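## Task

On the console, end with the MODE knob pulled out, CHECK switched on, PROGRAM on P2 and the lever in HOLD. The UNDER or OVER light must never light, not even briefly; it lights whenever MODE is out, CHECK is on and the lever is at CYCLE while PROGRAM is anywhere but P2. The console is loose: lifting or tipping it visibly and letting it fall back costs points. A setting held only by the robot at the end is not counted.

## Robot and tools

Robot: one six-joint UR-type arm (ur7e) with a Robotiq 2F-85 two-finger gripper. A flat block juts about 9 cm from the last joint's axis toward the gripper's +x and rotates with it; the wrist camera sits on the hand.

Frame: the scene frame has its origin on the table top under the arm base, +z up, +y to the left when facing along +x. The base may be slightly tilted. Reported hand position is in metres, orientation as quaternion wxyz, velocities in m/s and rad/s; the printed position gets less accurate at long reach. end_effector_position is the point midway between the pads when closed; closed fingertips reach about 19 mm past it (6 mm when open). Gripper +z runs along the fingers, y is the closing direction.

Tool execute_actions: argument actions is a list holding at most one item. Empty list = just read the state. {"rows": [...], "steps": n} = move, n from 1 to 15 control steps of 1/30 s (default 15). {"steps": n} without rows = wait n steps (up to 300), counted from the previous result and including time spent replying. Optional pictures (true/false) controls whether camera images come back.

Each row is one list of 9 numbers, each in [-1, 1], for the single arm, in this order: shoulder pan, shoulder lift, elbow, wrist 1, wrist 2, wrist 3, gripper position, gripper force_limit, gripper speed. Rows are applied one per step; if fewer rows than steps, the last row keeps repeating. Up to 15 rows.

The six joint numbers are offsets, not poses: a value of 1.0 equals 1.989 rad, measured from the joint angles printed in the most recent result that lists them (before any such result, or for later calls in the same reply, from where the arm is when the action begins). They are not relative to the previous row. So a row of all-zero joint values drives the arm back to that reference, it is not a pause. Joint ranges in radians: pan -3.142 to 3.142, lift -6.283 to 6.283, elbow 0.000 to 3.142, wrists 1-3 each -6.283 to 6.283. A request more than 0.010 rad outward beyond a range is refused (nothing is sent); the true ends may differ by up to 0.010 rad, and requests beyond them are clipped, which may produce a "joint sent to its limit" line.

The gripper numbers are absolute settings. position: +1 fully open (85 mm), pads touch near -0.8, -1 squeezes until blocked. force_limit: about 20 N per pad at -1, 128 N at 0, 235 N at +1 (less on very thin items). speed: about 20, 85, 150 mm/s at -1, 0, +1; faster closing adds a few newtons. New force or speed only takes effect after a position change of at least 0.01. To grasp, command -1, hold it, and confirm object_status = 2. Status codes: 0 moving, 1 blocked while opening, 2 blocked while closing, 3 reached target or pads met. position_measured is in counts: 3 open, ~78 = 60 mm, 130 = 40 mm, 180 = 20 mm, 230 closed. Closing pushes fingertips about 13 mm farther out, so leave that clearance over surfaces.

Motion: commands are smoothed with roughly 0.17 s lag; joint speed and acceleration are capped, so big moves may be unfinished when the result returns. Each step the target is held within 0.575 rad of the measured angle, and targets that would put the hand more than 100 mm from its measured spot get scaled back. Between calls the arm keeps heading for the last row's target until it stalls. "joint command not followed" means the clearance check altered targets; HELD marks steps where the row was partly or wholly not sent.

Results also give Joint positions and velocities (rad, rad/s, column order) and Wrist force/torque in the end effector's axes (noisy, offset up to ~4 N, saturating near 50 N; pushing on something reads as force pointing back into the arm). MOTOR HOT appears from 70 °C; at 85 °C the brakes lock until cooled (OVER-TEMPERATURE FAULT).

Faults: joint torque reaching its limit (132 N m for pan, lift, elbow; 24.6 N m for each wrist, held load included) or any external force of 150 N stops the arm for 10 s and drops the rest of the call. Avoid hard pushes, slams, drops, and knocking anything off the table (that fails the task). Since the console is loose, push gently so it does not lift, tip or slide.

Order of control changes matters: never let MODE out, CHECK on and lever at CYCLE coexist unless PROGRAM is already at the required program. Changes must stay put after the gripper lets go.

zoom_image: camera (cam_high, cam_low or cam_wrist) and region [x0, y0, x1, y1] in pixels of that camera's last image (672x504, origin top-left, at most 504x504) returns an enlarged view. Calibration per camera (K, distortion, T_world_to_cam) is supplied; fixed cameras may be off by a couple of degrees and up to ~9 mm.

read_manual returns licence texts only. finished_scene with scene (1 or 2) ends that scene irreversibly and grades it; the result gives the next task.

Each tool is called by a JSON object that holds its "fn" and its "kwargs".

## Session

{"fn": "execute_actions", "kwargs": {"actions": []}}

Scene clock: 0.00 s of 5400.00 s.
end_effector_position=(+0.3459, +0.0958, +0.1718) position_measured=3 object_status=3 end_effector_quat_wxyz=(+0.065, +0.974, +0.133, +0.171) end_effector_velocity=(+0.000, +0.000, +0.000) end_effector_angular_velocity=(+0.001, -0.001, -0.001)
Joint positions: [ 0.598 -0.83   2.597 -3.69  -2.721  3.058]
Joint velocities: [ 0.    -0.    -0.    -0.    -0.     0.001]
Wrist force (N, on the end effector, along its own x y z axes, offset not removed): no reading
Wrist torque (N m, same axes, about the end effector's origin, offset not removed): no reading
camera_calibration (this result's frames):
cam_wrist: T_world_to_cam=[[0.248682, -0.959193, 0.134558, -0.0139357], [-0.961874, -0.26089, -0.0820683, 0.409676], [0.113824, -0.109019, -0.987501, 0.288949], [0, 0, 0, 1]] pos_world=[0.364633, 0.125014, 0.320834]

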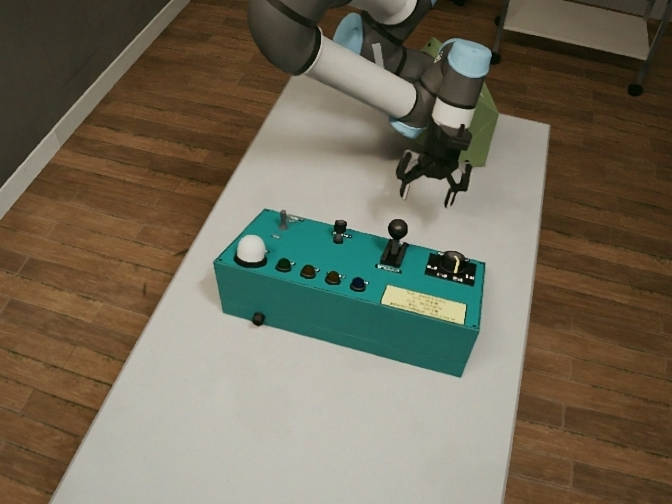

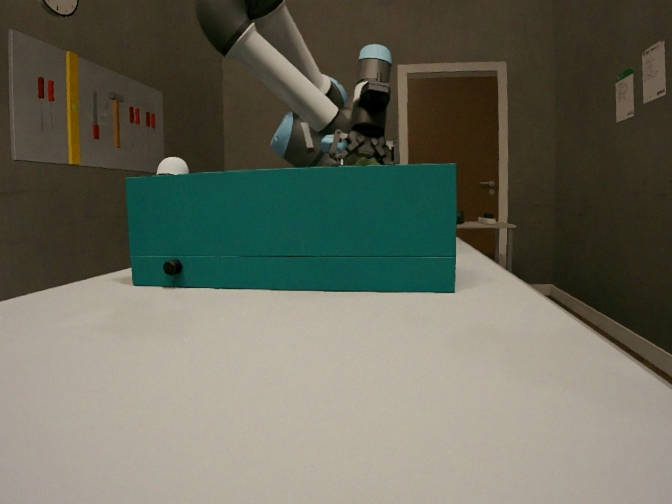

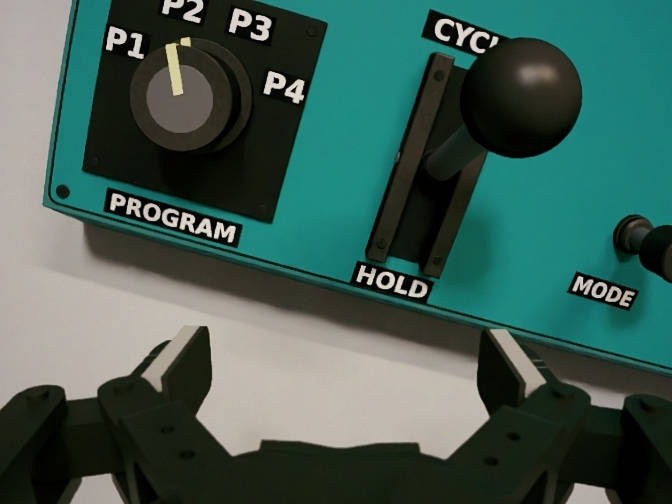

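{"fn": "execute_actions", "kwargs": {"actions": [{"rows": [[0.0468,-0.4138,-0.3519,1.0,0.1317,-0.0744,1,0,0]], "steps": 15}], "pictures": false}}

{"fn": "execute_actions", "kwargs": {"actions": [{"steps": 30}], "pictures": false}}

Scene clock: 4.50 s of 5400.00 s.
end_effector_position=(+0.5299, +0.0935, +0.3174) position_measured=3 object_status=3 end_effector_quat_wxyz=(-0.034, +0.961, +0.054, +0.271) end_effector_velocity=(+0.333, -0.190, +0.387) end_effector_angular_velocity=(+0.407, -0.350, -0.172)
Joint positions: [ 0.648 -1.199  2.255 -3.317 -2.581  2.978]
Joint velocities: [ 0.083 -0.842 -0.67   0.936  0.235 -0.13 ]
Wrist force (N, on the end effector, along its own x y z axes, offset not removed): [-0.2 2.3 1.2]
Wrist torque (N m, same axes, about the end effector's origin, offset not removed): [0.31 -0.02 0.07]
Steps of this call (steps 1 to 90: nothing new was sent; then 1.00 s passed at rest; steps 91 to 105: all 15 steps of this action). Readings (joint positions | what the end effector reports):
91: [0.599 -0.831 2.597 -3.690 -2.720 3.057] | position_measured=3 object_status=3
92: [0.603 -0.840 2.588 -3.681 -2.712 3.051] | position_measured=3 object_status=3
94: [0.612 -0.893 2.535 -3.627 -2.685 3.036] | position_measured=3 object_status=3
98: [0.627 -1.005 2.423 -3.516 -2.641 3.011] | position_measured=3 object_status=3
105: the state above

Scene clock: 5.50 s of 5400.00 s.
end_effector_position=(+0.4888, -0.0370, +0.4171) position_measured=3 object_status=3 end_effector_quat_wxyz=(-0.023, +0.902, +0.425, +0.069) end_effector_velocity=(-0.021, -0.006, -0.009) end_effector_angular_velocity=(-0.055, +0.052, +0.095)
Joint positions: [ 0.691 -1.653  1.898 -1.717 -2.459  2.91 ]
Joint velocities: [ 0.001 -0.004 -0.003  0.129  0.001 -0.   ]
Wrist force (N, on the end effector, along its own x y z axes, offset not removed): [-0.4 1.7 -0.6]
Wrist torque (N m, same axes, about the end effector's origin, offset not removed): [0.18 0.18 0.11]
Steps of this call (steps 1 to 30: the robot went on to your last target). Readings (joint positions | what the end effector reports):
1: [0.651 -1.228 2.233 -3.284 -2.573 2.974] | position_measured=3 object_status=3
2: [0.654 -1.256 2.210 -3.250 -2.565 2.969] | position_measured=3 object_status=3
4: [0.660 -1.314 2.164 -3.173 -2.549 2.960] | position_measured=3 object_status=3
8: [0.672 -1.436 2.067 -2.975 -2.515 2.941] | position_measured=3 object_status=3
30: the state above

{"fn": "execute_actions", "kwargs": {"actions": [{"rows": [[0,0,0,0.1161,0,0,1,0,0]], "steps": 15}]}}

Scene clock: 8.70 s of 5400.00 s.
end_effector_position=(+0.4498, -0.0487, +0.4003) position_measured=3 object_status=3 end_effector_quat_wxyz=(-0.002, +0.864, +0.503, +0.002) end_effector_velocity=(-0.009, -0.003, -0.003) end_effector_angular_velocity=(-0.024, +0.021, +0.044)
Joint positions: [ 0.691 -1.653  1.898 -1.492 -2.459  2.91 ]
Joint velocities: [ 0.001  0.     0.001  0.052 -0.    -0.003]
Wrist force (N, on the end effector, along its own x y z axes, offset not removed): [0.1 -0.9 0.8]
Wrist torque (N m, same axes, about the end effector's origin, offset not removed): [-0.16 0.09 -0.03]
Steps of this call (steps 1 to 30: the robot went on to your last target; steps 31 to 81: nothing new was sent; steps 82 to 96: all 15 steps of this action). Readings (joint positions | what the end effector reports):
82: [0.691 -1.653 1.897 -1.701 -2.459 2.910] | position_measured=3 object_status=3
83: [0.691 -1.653 1.897 -1.692 -2.459 2.910] | position_measured=3 object_status=3
85: [0.691 -1.653 1.897 -1.630 -2.459 2.910] | position_measured=3 object_status=3
89: [0.691 -1.653 1.897 -1.531 -2.459 2.910] | position_measured=3 object_status=3
96: the state above
camera_calibration (this result's frames):
cam_wrist: T_world_to_cam=[[0.86819, -0.494622, -0.0399253, -0.395366], [-0.473112, -0.849331, 0.234099, 0.115651], [-0.1497, -0.184353, -0.971393, 0.595399], [0, 0, 0, 1]] pos_world=[0.487101, 0.0124325, 0.535507]

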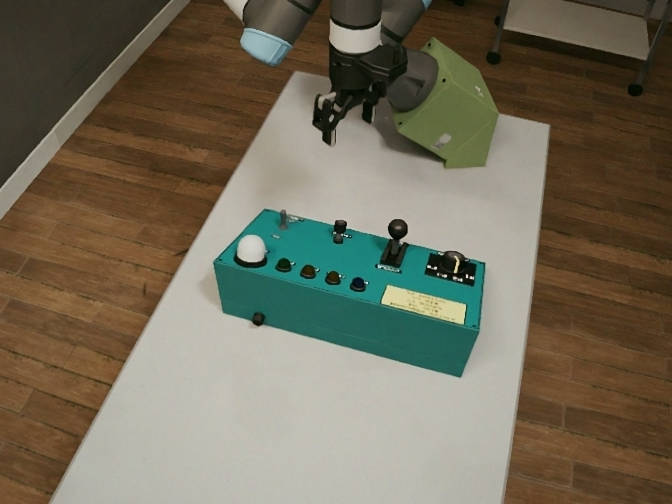

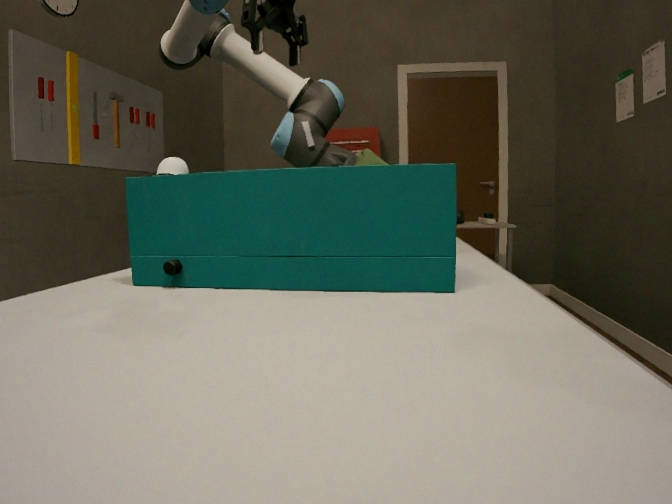

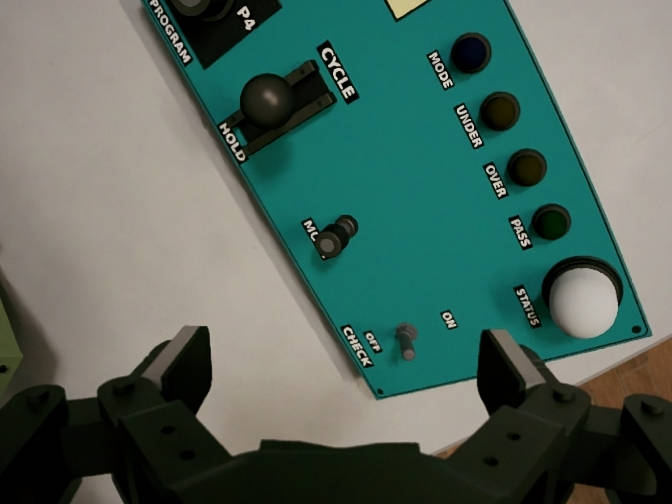

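{"fn": "execute_actions", "kwargs": {"actions": [{"rows": [[-0.0734,0.1344,0.1418,-0.3666,-0.0183,-0.4721,1,0,0]], "steps": 15}], "pictures": false}}

{"fn": "execute_actions", "kwargs": {"actions": [{"steps": 15}]}}

Scene clock: 29.47 s of 5400.00 s.
end_effector_position=(+0.4462, +0.0587, +0.2573) position_measured=3 object_status=3 end_effector_quat_wxyz=(-0.002, +0.670, +0.743, -0.004) end_effector_velocity=(+0.008, +0.041, -0.060) end_effector_angular_velocity=(+0.060, -0.079, +0.773)
Joint positions: [ 0.553 -1.4    2.164 -2.161 -2.493  2.089]
Joint velocities: [-0.065  0.127  0.136 -0.51  -0.015 -1.008]
Wrist force (N, on the end effector, along its own x y z axes, offset not removed): [5.6 2.8 0.4]
Wrist torque (N m, same axes, about the end effector's origin, offset not removed): [0.42 -0.88 -0.06]
Steps of this call (steps 1 to 15: the robot went on to your last target; steps 16 to 90: nothing new was sent; then 17.27 s passed at rest; steps 91 to 105: all 15 steps of this action). Readings (joint positions | what the end effector reports):
91: [0.690 -1.652 1.898 -1.486 -2.459 2.909] | position_measured=3 object_status=3
92: [0.682 -1.644 1.907 -1.495 -2.462 2.900] | position_measured=3 object_status=3
94: [0.655 -1.597 1.956 -1.564 -2.469 2.831] | position_measured=3 object_status=3
98: [0.600 -1.494 2.065 -1.817 -2.482 2.578] | position_measured=3 object_status=3
105: the state above

Scene clock: 29.97 s of 5400.00 s.
end_effector_position=(+0.4471, +0.0633, +0.2506) position_measured=3 object_status=3 end_effector_quat_wxyz=(-0.000, +0.636, +0.772, +0.001) end_effector_velocity=(-0.000, +0.001, -0.001) end_effector_angular_velocity=(+0.001, -0.001, +0.011)
Joint positions: [ 0.545 -1.386  2.179 -2.22  -2.495  1.973]
Joint velocities: [-0.     0.002  0.002 -0.007  0.    -0.014]
Wrist force (N, on the end effector, along its own x y z axes, offset not removed): [1.9 0.7 -3.0]
Wrist torque (N m, same axes, about the end effector's origin, offset not removed): [-0.03 -0.12 0.17]
Steps of this call (steps 1 to 15: the robot went on to your last target). Readings (joint positions | what the end effector reports):
1: [0.551 -1.397 2.168 -2.176 -2.494 2.059] | position_measured=3 object_status=3
2: [0.549 -1.394 2.171 -2.187 -2.494 2.037] | position_measured=3 object_status=3
4: [0.548 -1.390 2.175 -2.202 -2.495 2.008] | position_measured=3 object_status=3
8: [0.546 -1.387 2.178 -2.215 -2.495 1.983] | position_measured=3 object_status=3
15: the state above
camera_calibration (this result's frames):
cam_wrist: T_world_to_cam=[[0.981212, 0.189453, -0.0364786, -0.4382], [0.192664, -0.95221, 0.237016, -0.0473811], [0.0101679, -0.239591, -0.970821, 0.402068], [0, 0, 0, 1]] pos_world=[0.435007, 0.134233, 0.385581]

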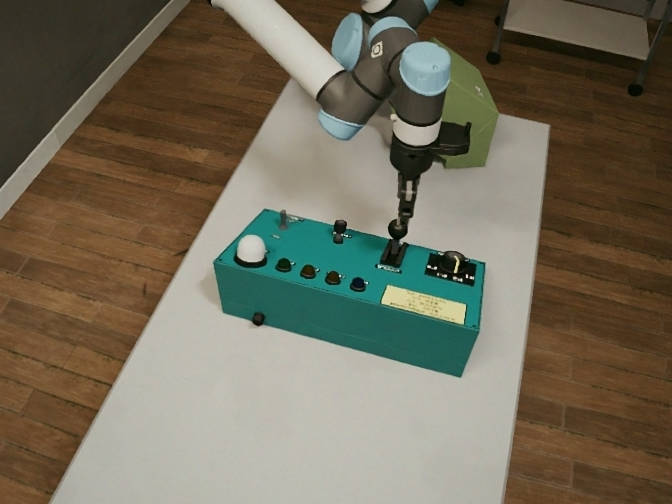

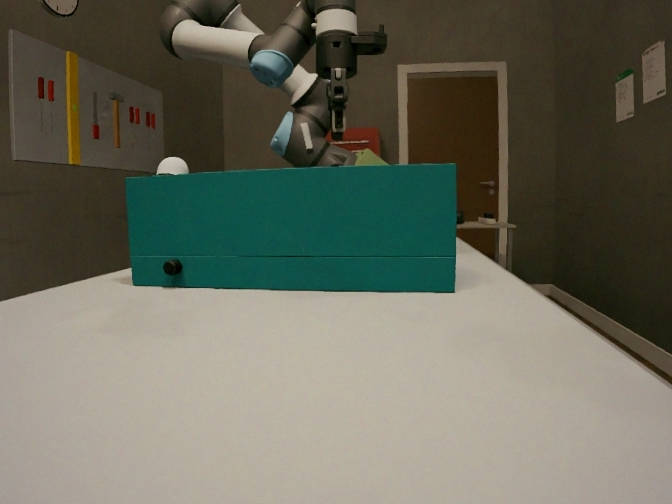

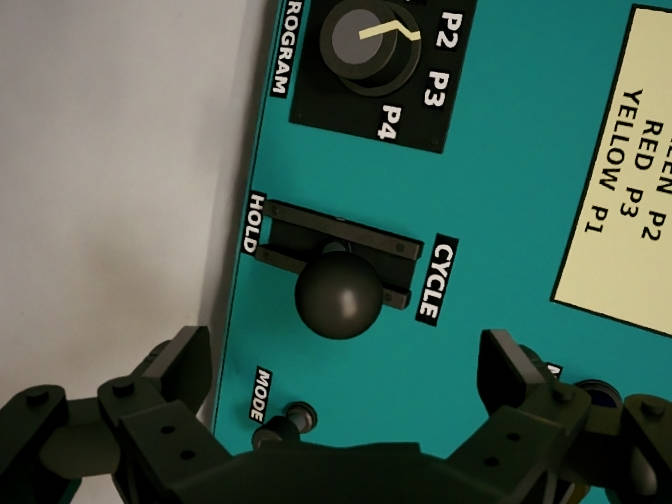

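{"fn": "execute_actions", "kwargs": {"actions": [{"rows": [[-0.0593,0.045,0.049,-0.1722,-0.0041,-0.001,1,0,0]], "steps": 15}], "pictures": false}}

{"fn": "execute_actions", "kwargs": {"actions": [{"steps": 12}]}}

Scene clock: 37.27 s of 5400.00 s.
end_effector_position=(+0.4458, +0.0638, +0.1864) position_measured=3 object_status=3 end_effector_quat_wxyz=(-0.001, +0.705, +0.710, -0.000) end_effector_velocity=(+0.004, -0.002, -0.011) end_effector_angular_velocity=(+0.006, -0.017, -0.065)
Joint positions: [ 0.43  -1.298  2.275 -2.551 -2.503  1.971]
Joint velocities: [-0.025  0.017  0.02  -0.1   -0.001 -0.001]
Wrist force (N, on the end effector, along its own x y z axes, offset not removed): [3.7 -0.3 -0.2]
Wrist torque (N m, same axes, about the end effector's origin, offset not removed): [0.14 -0.55 -0.03]
Steps of this call (steps 1 to 15: the robot went on to your last target; steps 16 to 90: nothing new was sent; then 3.80 s passed at rest; steps 91 to 105: all 15 steps of this action). Readings (joint positions | what the end effector reports):
91: [0.544 -1.385 2.180 -2.222 -2.495 1.971] | position_measured=3 object_status=3
92: [0.536 -1.377 2.189 -2.231 -2.497 1.971] | position_measured=3 object_status=3
94: [0.495 -1.345 2.224 -2.299 -2.499 1.971] | position_measured=3 object_status=3
98: [0.449 -1.312 2.260 -2.474 -2.502 1.971] | position_measured=3 object_status=3
105: the state above

Scene clock: 37.67 s of 5400.00 s.
end_effector_position=(+0.4463, +0.0635, +0.1852) position_measured=3 object_status=3 end_effector_quat_wxyz=(-0.000, +0.707, +0.707, +0.001) end_effector_velocity=(-0.000, +0.000, -0.000) end_effector_angular_velocity=(+0.000, -0.001, -0.002)
Joint positions: [ 0.427 -1.296  2.277 -2.562 -2.503  1.971]
Joint velocities: [-0.     0.001  0.001 -0.003 -0.     0.   ]
Wrist force (N, on the end effector, along its own x y z axes, offset not removed): [-1.3 1.2 1.1]
Wrist torque (N m, same axes, about the end effector's origin, offset not removed): [0.30 0.35 0.01]
Steps of this call (steps 1 to 12: the robot went on to your last target). Readings (joint positions | what the end effector reports):
1: [0.430 -1.298 2.275 -2.554 -2.503 1.971] | position_measured=3 object_status=3
2: [0.429 -1.298 2.276 -2.556 -2.503 1.971] | position_measured=3 object_status=3
4: [0.428 -1.297 2.276 -2.559 -2.503 1.971] | position_measured=3 object_status=3
8: [0.428 -1.297 2.277 -2.561 -2.503 1.971] | position_measured=3 object_status=3
12: the state above
camera_calibration (this result's frames):
cam_wrist: T_world_to_cam=[[0.99928, -0.00199061, -0.0379006, -0.435553], [0.00707235, -0.971365, 0.237486, 0.0524828], [-0.0372881, -0.237583, -0.970651, 0.359651], [0, 0, 0, 1]] pos_world=[0.448279, 0.13556, 0.320125]

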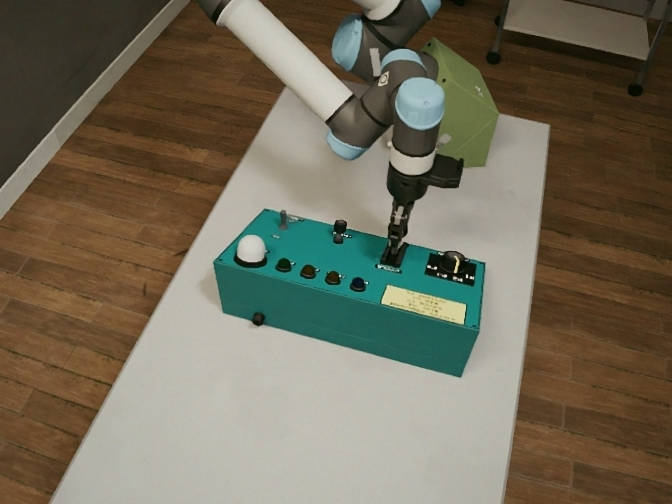

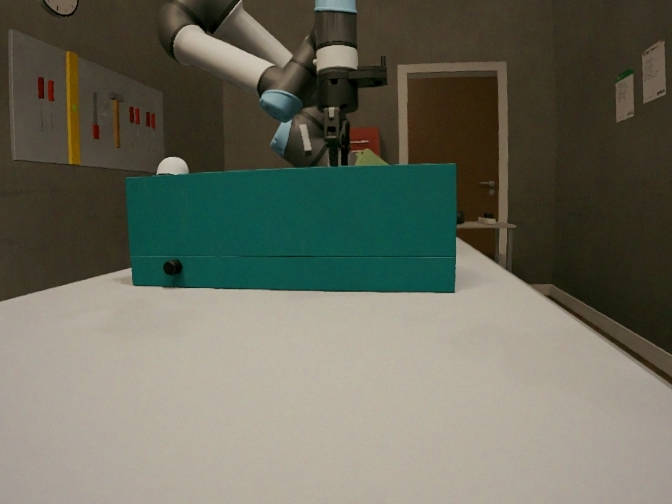

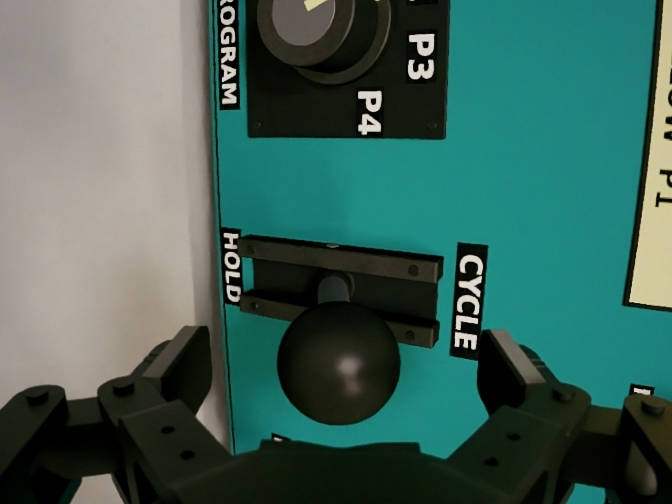

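Good. Grip.

{"fn": "execute_actions", "kwargs": {"actions": [{"rows": [[0,0,0,0,0,0,-1,-0.8,0.3]], "steps": 15}], "pictures": false}}

{"fn": "execute_actions", "kwargs": {"actions": [{"steps": 8}], "pictures": false}}

Scene clock: 41.87 s of 5400.00 s.
end_effector_position=(+0.4463, +0.0635, +0.1851) position_measured=117 object_status=0 end_effector_quat_wxyz=(-0.000, +0.707, +0.707, +0.001) end_effector_velocity=(-0.002, -0.000, -0.000) end_effector_angular_velocity=(-0.002, +0.005, +0.006)
Joint positions: [ 0.427 -1.296  2.277 -2.562 -2.503  1.971]
Joint velocities: [-0.    -0.001 -0.     0.01   0.     0.001]
Wrist force (N, on the end effector, along its own x y z axes, offset not removed): [-0.7 -3.0 -1.7]
Wrist torque (N m, same axes, about the end effector's origin, offset not removed): [0.05 0.19 0.10]
Steps of this call (steps 1 to 30: the robot went on to your last target; steps 31 to 90: nothing new was sent; then 0.70 s passed at rest; steps 91 to 105: all 15 steps of this action). Readings (joint positions | what the end effector reports):
91: [0.427 -1.296 2.277 -2.562 -2.503 1.971] | position_measured=3 object_status=0
92: [0.427 -1.296 2.277 -2.562 -2.503 1.971] | position_measured=4 object_status=0
94: [0.427 -1.296 2.277 -2.562 -2.503 1.971] | position_measured=17 object_status=0
98: [0.427 -1.296 2.277 -2.562 -2.503 1.971] | position_measured=52 object_status=0
105: the state above

Scene clock: 42.13 s of 5400.00 s.
end_effector_position=(+0.4462, +0.0635, +0.1851) position_measured=134 object_status=2 end_effector_quat_wxyz=(-0.000, +0.707, +0.707, +0.001) end_effector_velocity=(+0.000, +0.000, +0.000) end_effector_angular_velocity=(+0.001, -0.001, -0.002)
Joint positions: [ 0.427 -1.296  2.277 -2.562 -2.503  1.971]
Joint velocities: [ 0.001 -0.    -0.    -0.001  0.     0.001]
Wrist force (N, on the end effector, along its own x y z axes, offset not removed): [8.6 -16.6 -9.8]
Wrist torque (N m, same axes, about the end effector's origin, offset not removed): [-0.10 -0.49 0.12]
Steps of this call (steps 1 to 8: the robot went on to your last target). Readings (joint positions | what the end effector reports):
1: [0.427 -1.296 2.277 -2.562 -2.503 1.971] | position_measured=126 object_status=0
2: [0.427 -1.296 2.277 -2.562 -2.503 1.971] | position_measured=134 object_status=0
4: [0.427 -1.296 2.277 -2.562 -2.503 1.971] | position_measured=134 object_status=0
8: the state above

{"fn": "execute_actions", "kwargs": {"actions": [{"rows": [[-0.0002,0,0.0032,-0.0036,0,0,-1,-0.8,0.3],[-0.0004,0.0001,0.0065,-0.0071,0,0,-1,-0.8,0.3],[-0.0005,0.0001,0.0097,-0.0107,0,0,-1,-0.8,0.3],[-0.0007,0.0001,0.013,-0.0143,0,0,-1,-0.8,0.3],[-0.0009,0.0002,0.0162,-0.0178,0,0,-1,-0.8,0.3],[-0.0011,0.0002,0.0195,-0.0214,0,0,-1,-0.8,0.3],[-0.0013,0.0002,0.0227,-0.025,0,0,-1,-0.8,0.3],[-0.0014,0.0003,0.026,-0.0285,0,0,-1,-0.8,0.3],[-0.0016,0.0003,0.0292,-0.0321,0,0,-1,-0.8,0.3],[-0.0018,0.0004,0.0325,-0.0357,0,0,-1,-0.8,0.3]], "steps": 15}]}}

Scene clock: 53.10 s of 5400.00 s.
end_effector_position=(+0.4255, +0.0641, +0.1771) position_measured=134 object_status=2 end_effector_quat_wxyz=(-0.000, +0.709, +0.705, +0.001) end_effector_velocity=(-0.020, +0.000, -0.007) end_effector_angular_velocity=(+0.001, -0.001, -0.006)
Joint positions: [ 0.424 -1.296  2.335 -2.626 -2.503  1.971]
Joint velocities: [-0.003  0.001  0.056 -0.063  0.001 -0.001]
Wrist force (N, on the end effector, along its own x y z axes, offset not removed): [-7.7 -1.8 -34.0]
Wrist torque (N m, same axes, about the end effector's origin, offset not removed): [-0.05 -0.01 -0.16]
Steps of this call (steps 1 to 15: the robot went on to your last target; steps 16 to 90: nothing new was sent; then 7.47 s passed at rest; steps 91 to 105: all 15 steps of this action). Readings (joint positions | what the end effector reports):
91: [0.427 -1.296 2.277 -2.562 -2.503 1.971] | position_measured=134 object_status=2
92: [0.427 -1.296 2.278 -2.564 -2.503 1.971] | position_measured=134 object_status=2
94: [0.427 -1.296 2.283 -2.571 -2.504 1.971] | position_measured=134 object_status=2
98: [0.426 -1.296 2.303 -2.592 -2.504 1.971] | position_measured=134 object_status=2
105: the state above
camera_calibration (this result's frames):
cam_wrist: T_world_to_cam=[[0.999258, -0.00763662, -0.0377424, -0.41471], [0.00154654, -0.971388, 0.237492, 0.0574287], [-0.0384761, -0.237374, -0.970656, 0.35166], [0, 0, 0, 1]] pos_world=[0.427844, 0.136094, 0.31205]

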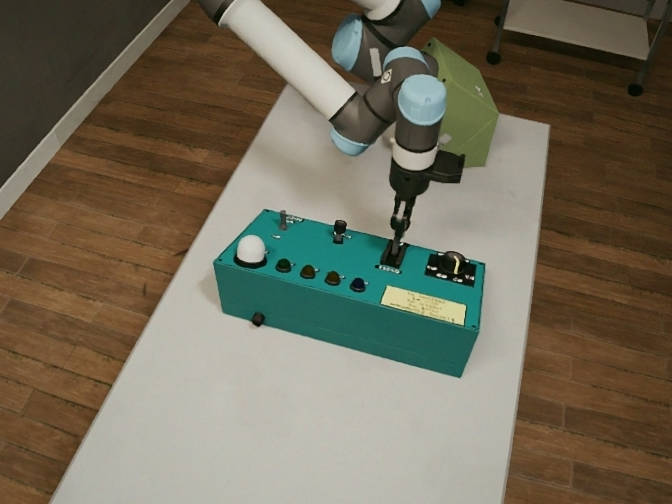

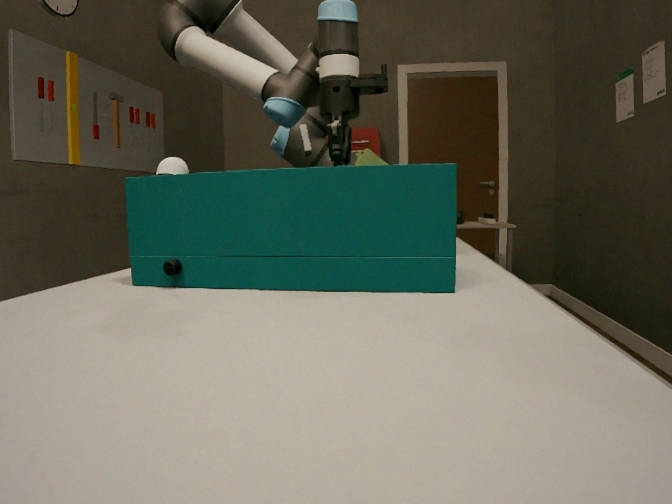

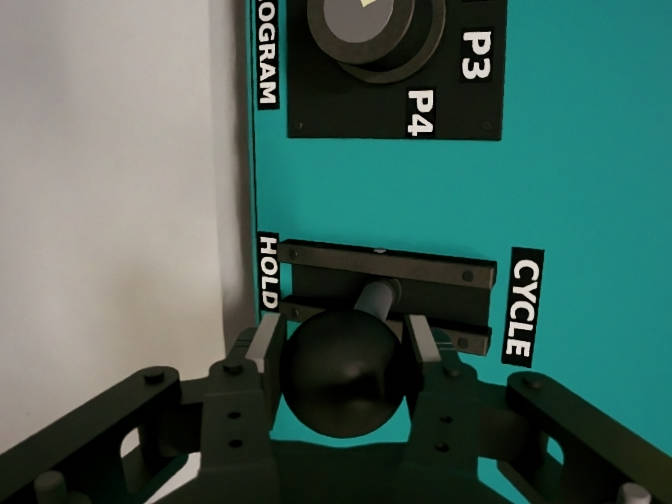

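{"fn": "execute_actions", "kwargs": {"actions": [{"rows": [[0.0002,-0.0004,0.0034,-0.0028,0,0,-1,-0.8,0.3],[0.0003,-0.0007,0.0068,-0.0057,-0.0001,0,-1,-0.8,0.3],[0.0005,-0.0011,0.0103,-0.0085,-0.0001,0,-1,-0.8,0.3],[0.0006,-0.0014,0.0137,-0.0113,-0.0002,0,-1,-0.8,0.3],[0.0008,-0.0018,0.0171,-0.0142,-0.0002,0,-1,-0.8,0.3],[0.001,-0.0022,0.0205,-0.017,-0.0002,0,-1,-0.8,0.3],[0.0011,-0.0025,0.0239,-0.0198,-0.0003,0,-1,-0.8,0.3],[0.0013,-0.0029,0.0274,-0.0226,-0.0003,0,-1,-0.8,0.3],[0.0014,-0.0032,0.0308,-0.0255,-0.0004,0,-1,-0.8,0.3],[0.0016,-0.0036,0.0342,-0.0283,-0.0004,0,-1,-0.8,0.3]], "steps": 15}]}}

Scene clock: 61.23 s of 5400.00 s.
end_effector_position=(+0.4019, +0.0633, +0.1721) position_measured=134 object_status=2 end_effector_quat_wxyz=(+0.000, +0.707, +0.707, +0.001) end_effector_velocity=(-0.022, -0.002, -0.004) end_effector_angular_velocity=(-0.003, -0.001, +0.004)
Joint positions: [ 0.427 -1.302  2.396 -2.676 -2.504  1.971]
Joint velocities: [ 0.002 -0.007  0.057 -0.048 -0.003 -0.001]
Wrist force (N, on the end effector, along its own x y z axes, offset not removed): [7.4 8.6 4.1]
Wrist torque (N m, same axes, about the end effector's origin, offset not removed): [-0.69 0.60 -0.32]
Steps of this call (steps 1 to 15: the robot went on to your last target; steps 16 to 90: nothing new was sent; then 4.63 s passed at rest; steps 91 to 105: all 15 steps of this action). Readings (joint positions | what the end effector reports):
91: [0.424 -1.296 2.342 -2.633 -2.503 1.971] | position_measured=134 object_status=2
92: [0.424 -1.296 2.342 -2.633 -2.503 1.971] | position_measured=134 object_status=2
94: [0.424 -1.296 2.346 -2.636 -2.503 1.971] | position_measured=134 object_status=2
98: [0.425 -1.299 2.364 -2.650 -2.503 1.971] | position_measured=134 object_status=2
105: the state above
camera_calibration (this result's frames):
cam_wrist: T_world_to_cam=[[0.999285, -0.00258558, -0.0377167, -0.391689], [0.00647692, -0.971199, 0.238181, 0.0557785], [-0.0372462, -0.238255, -0.970488, 0.345299], [0, 0, 0, 1]] pos_world=[0.403909, 0.135428, 0.30705]

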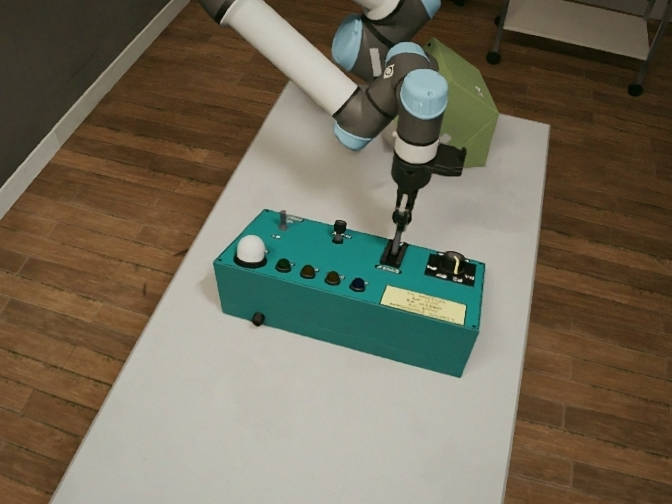

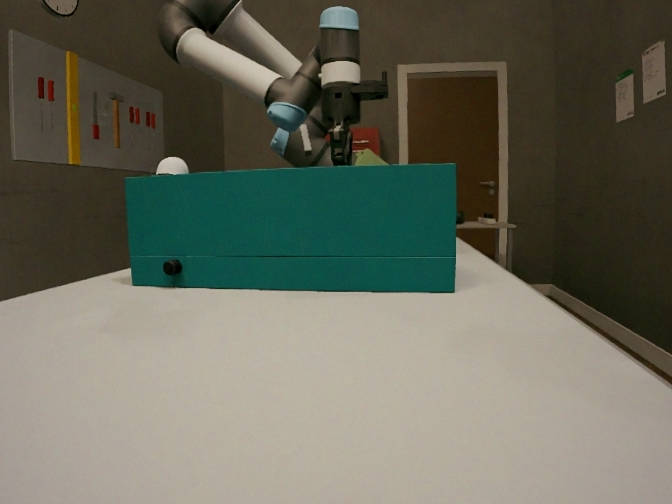

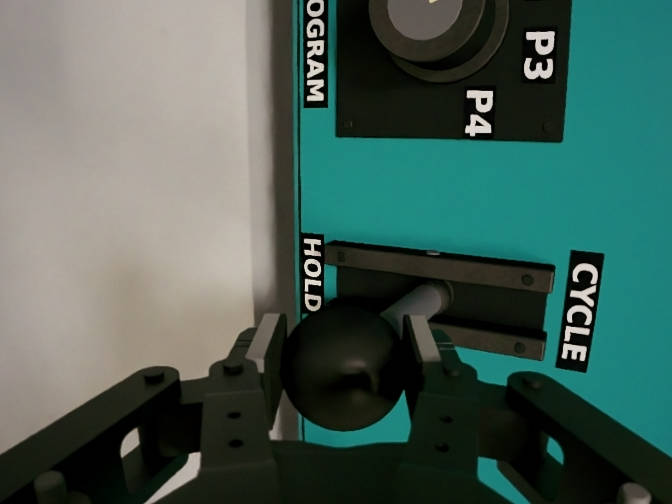

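{"fn": "execute_actions", "kwargs": {"actions": [{"rows": [[0,0,0,0,0,0,0.2,0,1],[0,0,0,0,0,0,0.2,0,1],[0,0,0,0,0,0,0.2,0,1],[0,0,0,0,0,0,0.2,0,1],[0,0,0,0,0,0,0.2,0,1],[-0.1048,-0.1712,0.0535,-0.0173,0.0165,0.1543,0.2,0,1]], "steps": 15}], "pictures": false}}

{"fn": "execute_actions", "kwargs": {"actions": [{"steps": 15}]}}

Scene clock: 81.87 s of 5400.00 s.
end_effector_position=(+0.4015, -0.0435, +0.1695) position_measured=104 object_status=0 end_effector_quat_wxyz=(-0.004, +0.872, +0.489, -0.002) end_effector_velocity=(-0.004, -0.161, +0.015) end_effector_angular_velocity=(-0.026, -0.045, -0.839)
Joint positions: [ 0.247 -1.59   2.49  -2.707 -2.475  2.231]
Joint velocities: [-0.246 -0.459  0.11  -0.031  0.032  0.393]
Wrist force (N, on the end effector, along its own x y z axes, offset not removed): [0.3 2.9 0.6]
Wrist torque (N m, same axes, about the end effector's origin, offset not removed): [0.31 -0.04 0.00]
Steps of this call (steps 1 to 15: the robot went on to your last target; steps 16 to 90: nothing new was sent; then 17.13 s passed at rest; steps 91 to 105: all 15 steps of this action). Readings (joint positions | what the end effector reports):
91: [0.427 -1.303 2.403 -2.682 -2.504 1.971] | position_measured=134 object_status=0
92: [0.427 -1.303 2.402 -2.681 -2.504 1.971] | position_measured=133 object_status=0
94: [0.427 -1.303 2.400 -2.679 -2.504 1.971] | position_measured=116 object_status=0
98: [0.394 -1.337 2.422 -2.687 -2.494 2.006] | position_measured=105 object_status=0
105: the state above

Scene clock: 82.37 s of 5400.00 s.
end_effector_position=(+0.4006, -0.0617, +0.1713) position_measured=104 object_status=3 end_effector_quat_wxyz=(-0.001, +0.895, +0.447, +0.000) end_effector_velocity=(-0.000, -0.002, +0.000) end_effector_angular_velocity=(-0.001, -0.000, -0.009)
Joint positions: [ 0.219 -1.642  2.503 -2.711 -2.471  2.277]
Joint velocities: [-0.003 -0.005  0.002 -0.    -0.     0.004]
Wrist force (N, on the end effector, along its own x y z axes, offset not removed): [2.7 4.0 0.5]
Wrist torque (N m, same axes, about the end effector's origin, offset not removed): [0.60 -0.44 -0.02]
Steps of this call (steps 1 to 15: the robot went on to your last target). Readings (joint positions | what the end effector reports):
1: [0.240 -1.603 2.493 -2.708 -2.474 2.243] | position_measured=104 object_status=3
2: [0.234 -1.613 2.496 -2.709 -2.473 2.252] | position_measured=104 object_status=3
4: [0.228 -1.626 2.499 -2.710 -2.472 2.263] | position_measured=104 object_status=3
8: [0.221 -1.637 2.502 -2.710 -2.472 2.273] | position_measured=104 object_status=3
15: the state above
camera_calibration (this result's frames):
cam_wrist: T_world_to_cam=[[0.797693, -0.601672, -0.0409515, -0.346346], [-0.577142, -0.781337, 0.237527, 0.180266], [-0.17491, -0.165839, -0.970517, 0.374273], [0, 0, 0, 1]] pos_world=[0.445781, -0.00546898, 0.306237]

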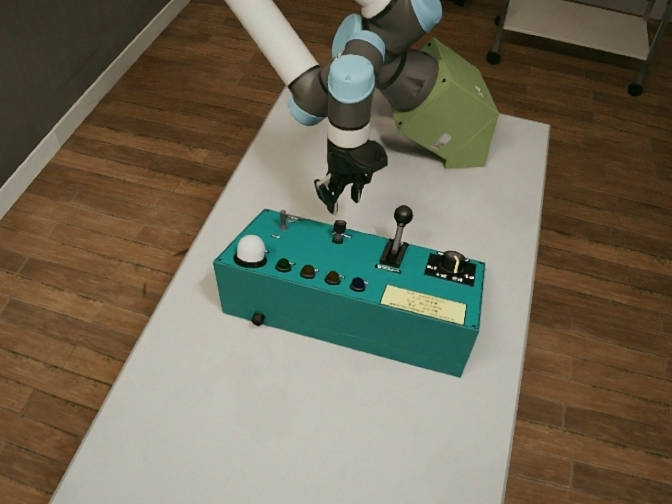

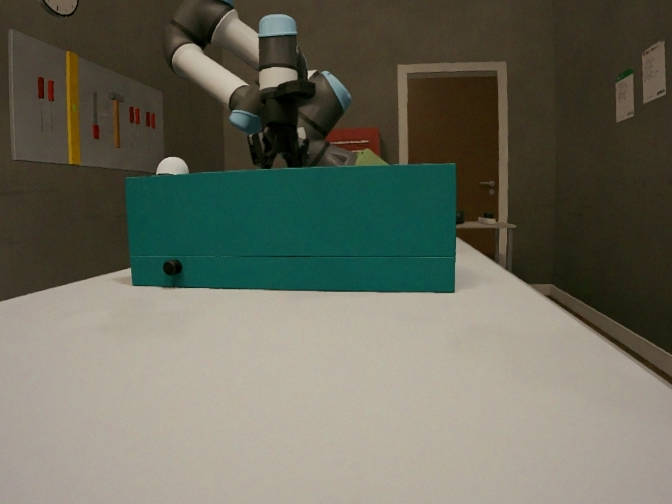

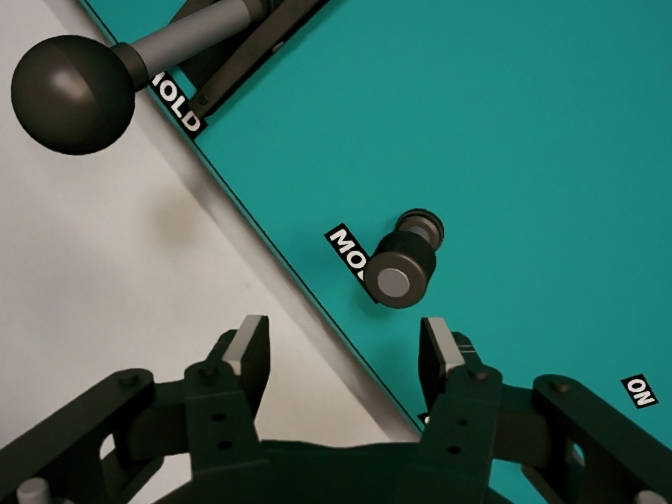

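{"fn": "execute_actions", "kwargs": {"actions": [{"rows": [[-0.0356,0.0468,-0.0012,-0.0888,0.0108,0,0.2,0,1]], "steps": 15}]}}

Scene clock: 87.23 s of 5400.00 s.
end_effector_position=(+0.4140, -0.0622, +0.1427) position_measured=104 object_status=3 end_effector_quat_wxyz=(-0.001, +0.917, +0.399, +0.000) end_effector_velocity=(+0.003, -0.001, -0.005) end_effector_angular_velocity=(-0.001, -0.005, -0.025)
Joint positions: [ 0.15  -1.551  2.5   -2.883 -2.45   2.277]
Joint velocities: [-0.013  0.018 -0.    -0.04   0.004  0.001]
Wrist force (N, on the end effector, along its own x y z axes, offset not removed): [-0.3 -0.2 1.6]
Wrist torque (N m, same axes, about the end effector's origin, offset not removed): [-0.04 0.29 0.13]
Steps of this call (steps 1 to 15: the robot went on to your last target; steps 16 to 90: nothing new was sent; then 1.37 s passed at rest; steps 91 to 105: all 15 steps of this action). Readings (joint positions | what the end effector reports):
91: [0.218 -1.642 2.503 -2.712 -2.471 2.277] | position_measured=104 object_status=3
92: [0.210 -1.633 2.503 -2.721 -2.467 2.277] | position_measured=104 object_status=3
94: [0.185 -1.600 2.502 -2.776 -2.460 2.277] | position_measured=104 object_status=3
98: [0.160 -1.565 2.501 -2.852 -2.453 2.277] | position_measured=104 object_status=3
105: the state above
camera_calibration (this result's frames):
cam_wrist: T_world_to_cam=[[0.729504, -0.682834, -0.0395171, -0.335543], [-0.656934, -0.715576, 0.237463, 0.231465], [-0.190425, -0.14727, -0.970593, 0.356346], [0, 0, 0, 1]] pos_world=[0.464694, -0.0110102, 0.277643]

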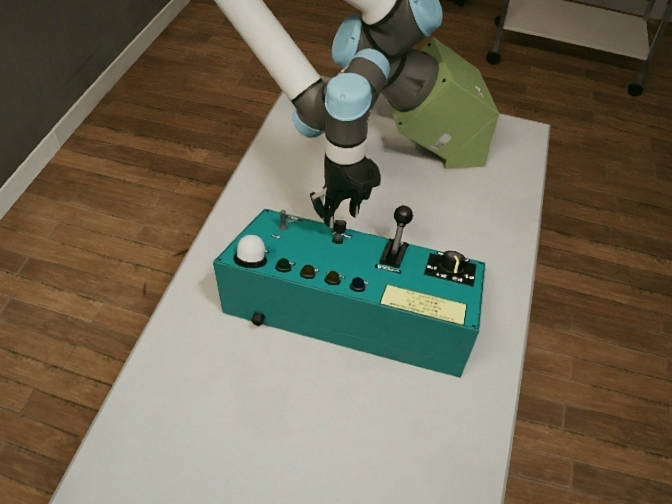

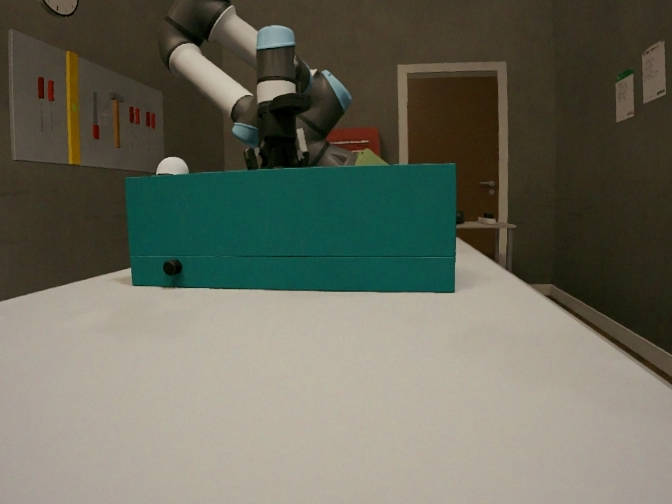

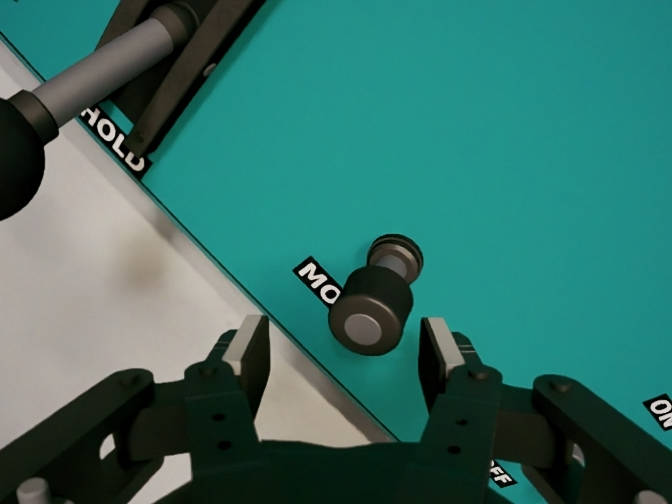

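{"fn": "zoom_image", "kwargs": {"camera": "cam_high", "region": [290, 170, 410, 260]}}

Region (290, 170, 410, 260) of cam_high's 672x504 image, scaled by 4.200, with more detail than that image has; it fills the top 378 rows of this view, and the rest is white.

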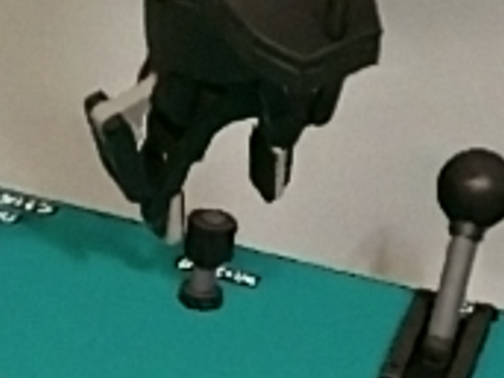

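{"fn": "execute_actions", "kwargs": {"actions": [{"rows": [[0.0024,0.0124,-0.0197,0.01,-0.001,0,0.2,0,1]], "steps": 15}]}}

Scene clock: 103.37 s of 5400.00 s.
end_effector_position=(+0.4284, -0.0598, +0.1421) position_measured=104 object_status=3 end_effector_quat_wxyz=(-0.001, +0.916, +0.402, +0.000) end_effector_velocity=(+0.002, +0.000, -0.000) end_effector_angular_velocity=(+0.000, +0.001, +0.000)
Joint positions: [ 0.154 -1.527  2.462 -2.863 -2.452  2.277]
Joint velocities: [ 0.     0.004 -0.007  0.004 -0.     0.001]
Wrist force (N, on the end effector, along its own x y z axes, offset not removed): [-1.2 -3.4 4.3]
Wrist torque (N m, same axes, about the end effector's origin, offset not removed): [-0.76 0.13 0.06]
Steps of this call (steps 1 to 15: the robot went on to your last target; steps 16 to 90: nothing new was sent; then 12.63 s passed at rest; steps 91 to 105: all 15 steps of this action). Readings (joint positions | what the end effector reports):
91: [0.148 -1.548 2.500 -2.887 -2.450 2.277] | position_measured=104 object_status=3
92: [0.149 -1.545 2.494 -2.883 -2.450 2.277] | position_measured=104 object_status=3
94: [0.151 -1.537 2.480 -2.875 -2.451 2.277] | position_measured=104 object_status=3
98: [0.153 -1.530 2.467 -2.867 -2.452 2.277] | position_measured=104 object_status=3
105: the state above
camera_calibration (this result's frames):
cam_wrist: T_world_to_cam=[[0.734128, -0.677872, -0.0393122, -0.346109], [-0.652051, -0.71995, 0.237702, 0.240412], [-0.189434, -0.14887, -0.970542, 0.358382], [0, 0, 0, 1]] pos_world=[0.478739, -0.00818059, 0.277072]

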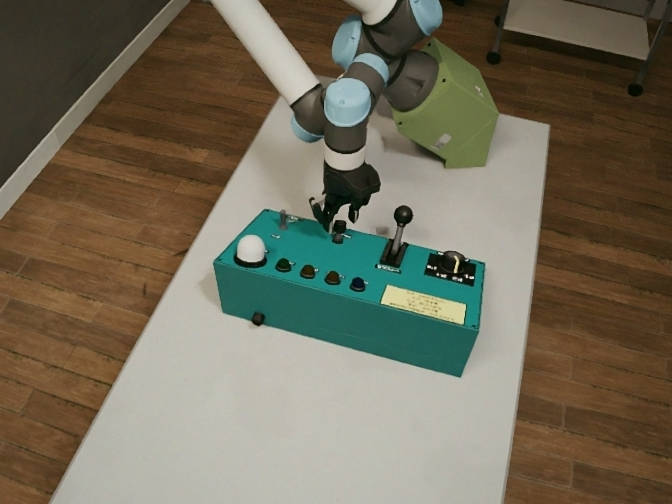

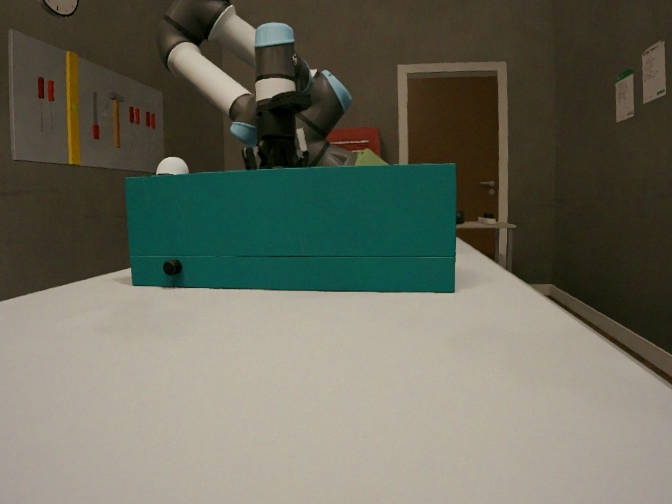

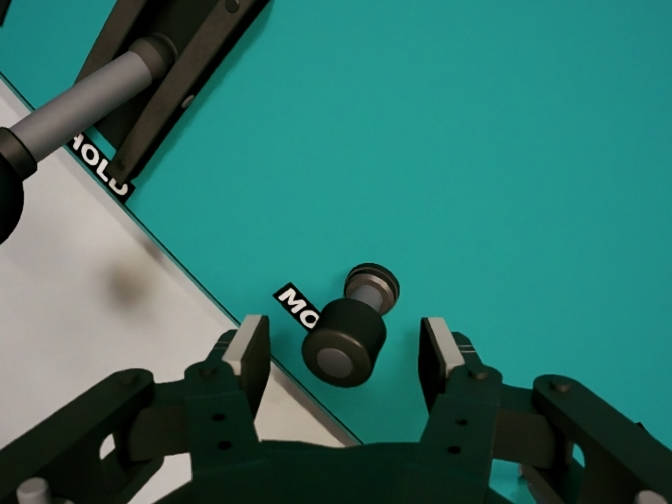

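{"fn": "execute_actions", "kwargs": {"actions": [{"rows": [[0,0,0,0,0,0,-1,-0.7,0.2]], "steps": 15}], "pictures": false}}

Scene clock: 121.27 s of 5400.00 s.
end_effector_position=(+0.4283, -0.0597, +0.1421) position_measured=169 object_status=0 end_effector_quat_wxyz=(-0.001, +0.916, +0.402, +0.000) end_effector_velocity=(-0.000, -0.000, +0.000) end_effector_angular_velocity=(+0.000, -0.001, +0.000)
Joint positions: [ 0.155 -1.527  2.462 -2.863 -2.452  2.277]
Joint velocities: [ 0.    -0.     0.    -0.001  0.    -0.001]
Wrist force (N, on the end effector, along its own x y z axes, offset not removed): [1.7 -21.9 -13.3]
Wrist torque (N m, same axes, about the end effector's origin, offset not removed): [0.33 -0.59 0.39]
Steps of this call (steps 1 to 15: the robot went on to your last target; steps 16 to 90: nothing new was sent; then 14.40 s passed at rest; steps 91 to 105: all 15 steps of this action). Readings (joint positions | what the end effector reports):
91: [0.155 -1.526 2.461 -2.863 -2.452 2.277] | position_measured=104 object_status=0
92: [0.155 -1.526 2.461 -2.863 -2.452 2.277] | position_measured=105 object_status=0
94: [0.155 -1.526 2.461 -2.863 -2.452 2.277] | position_measured=117 object_status=0
98: [0.155 -1.527 2.462 -2.863 -2.452 2.277] | position_measured=150 object_status=0
105: the state above


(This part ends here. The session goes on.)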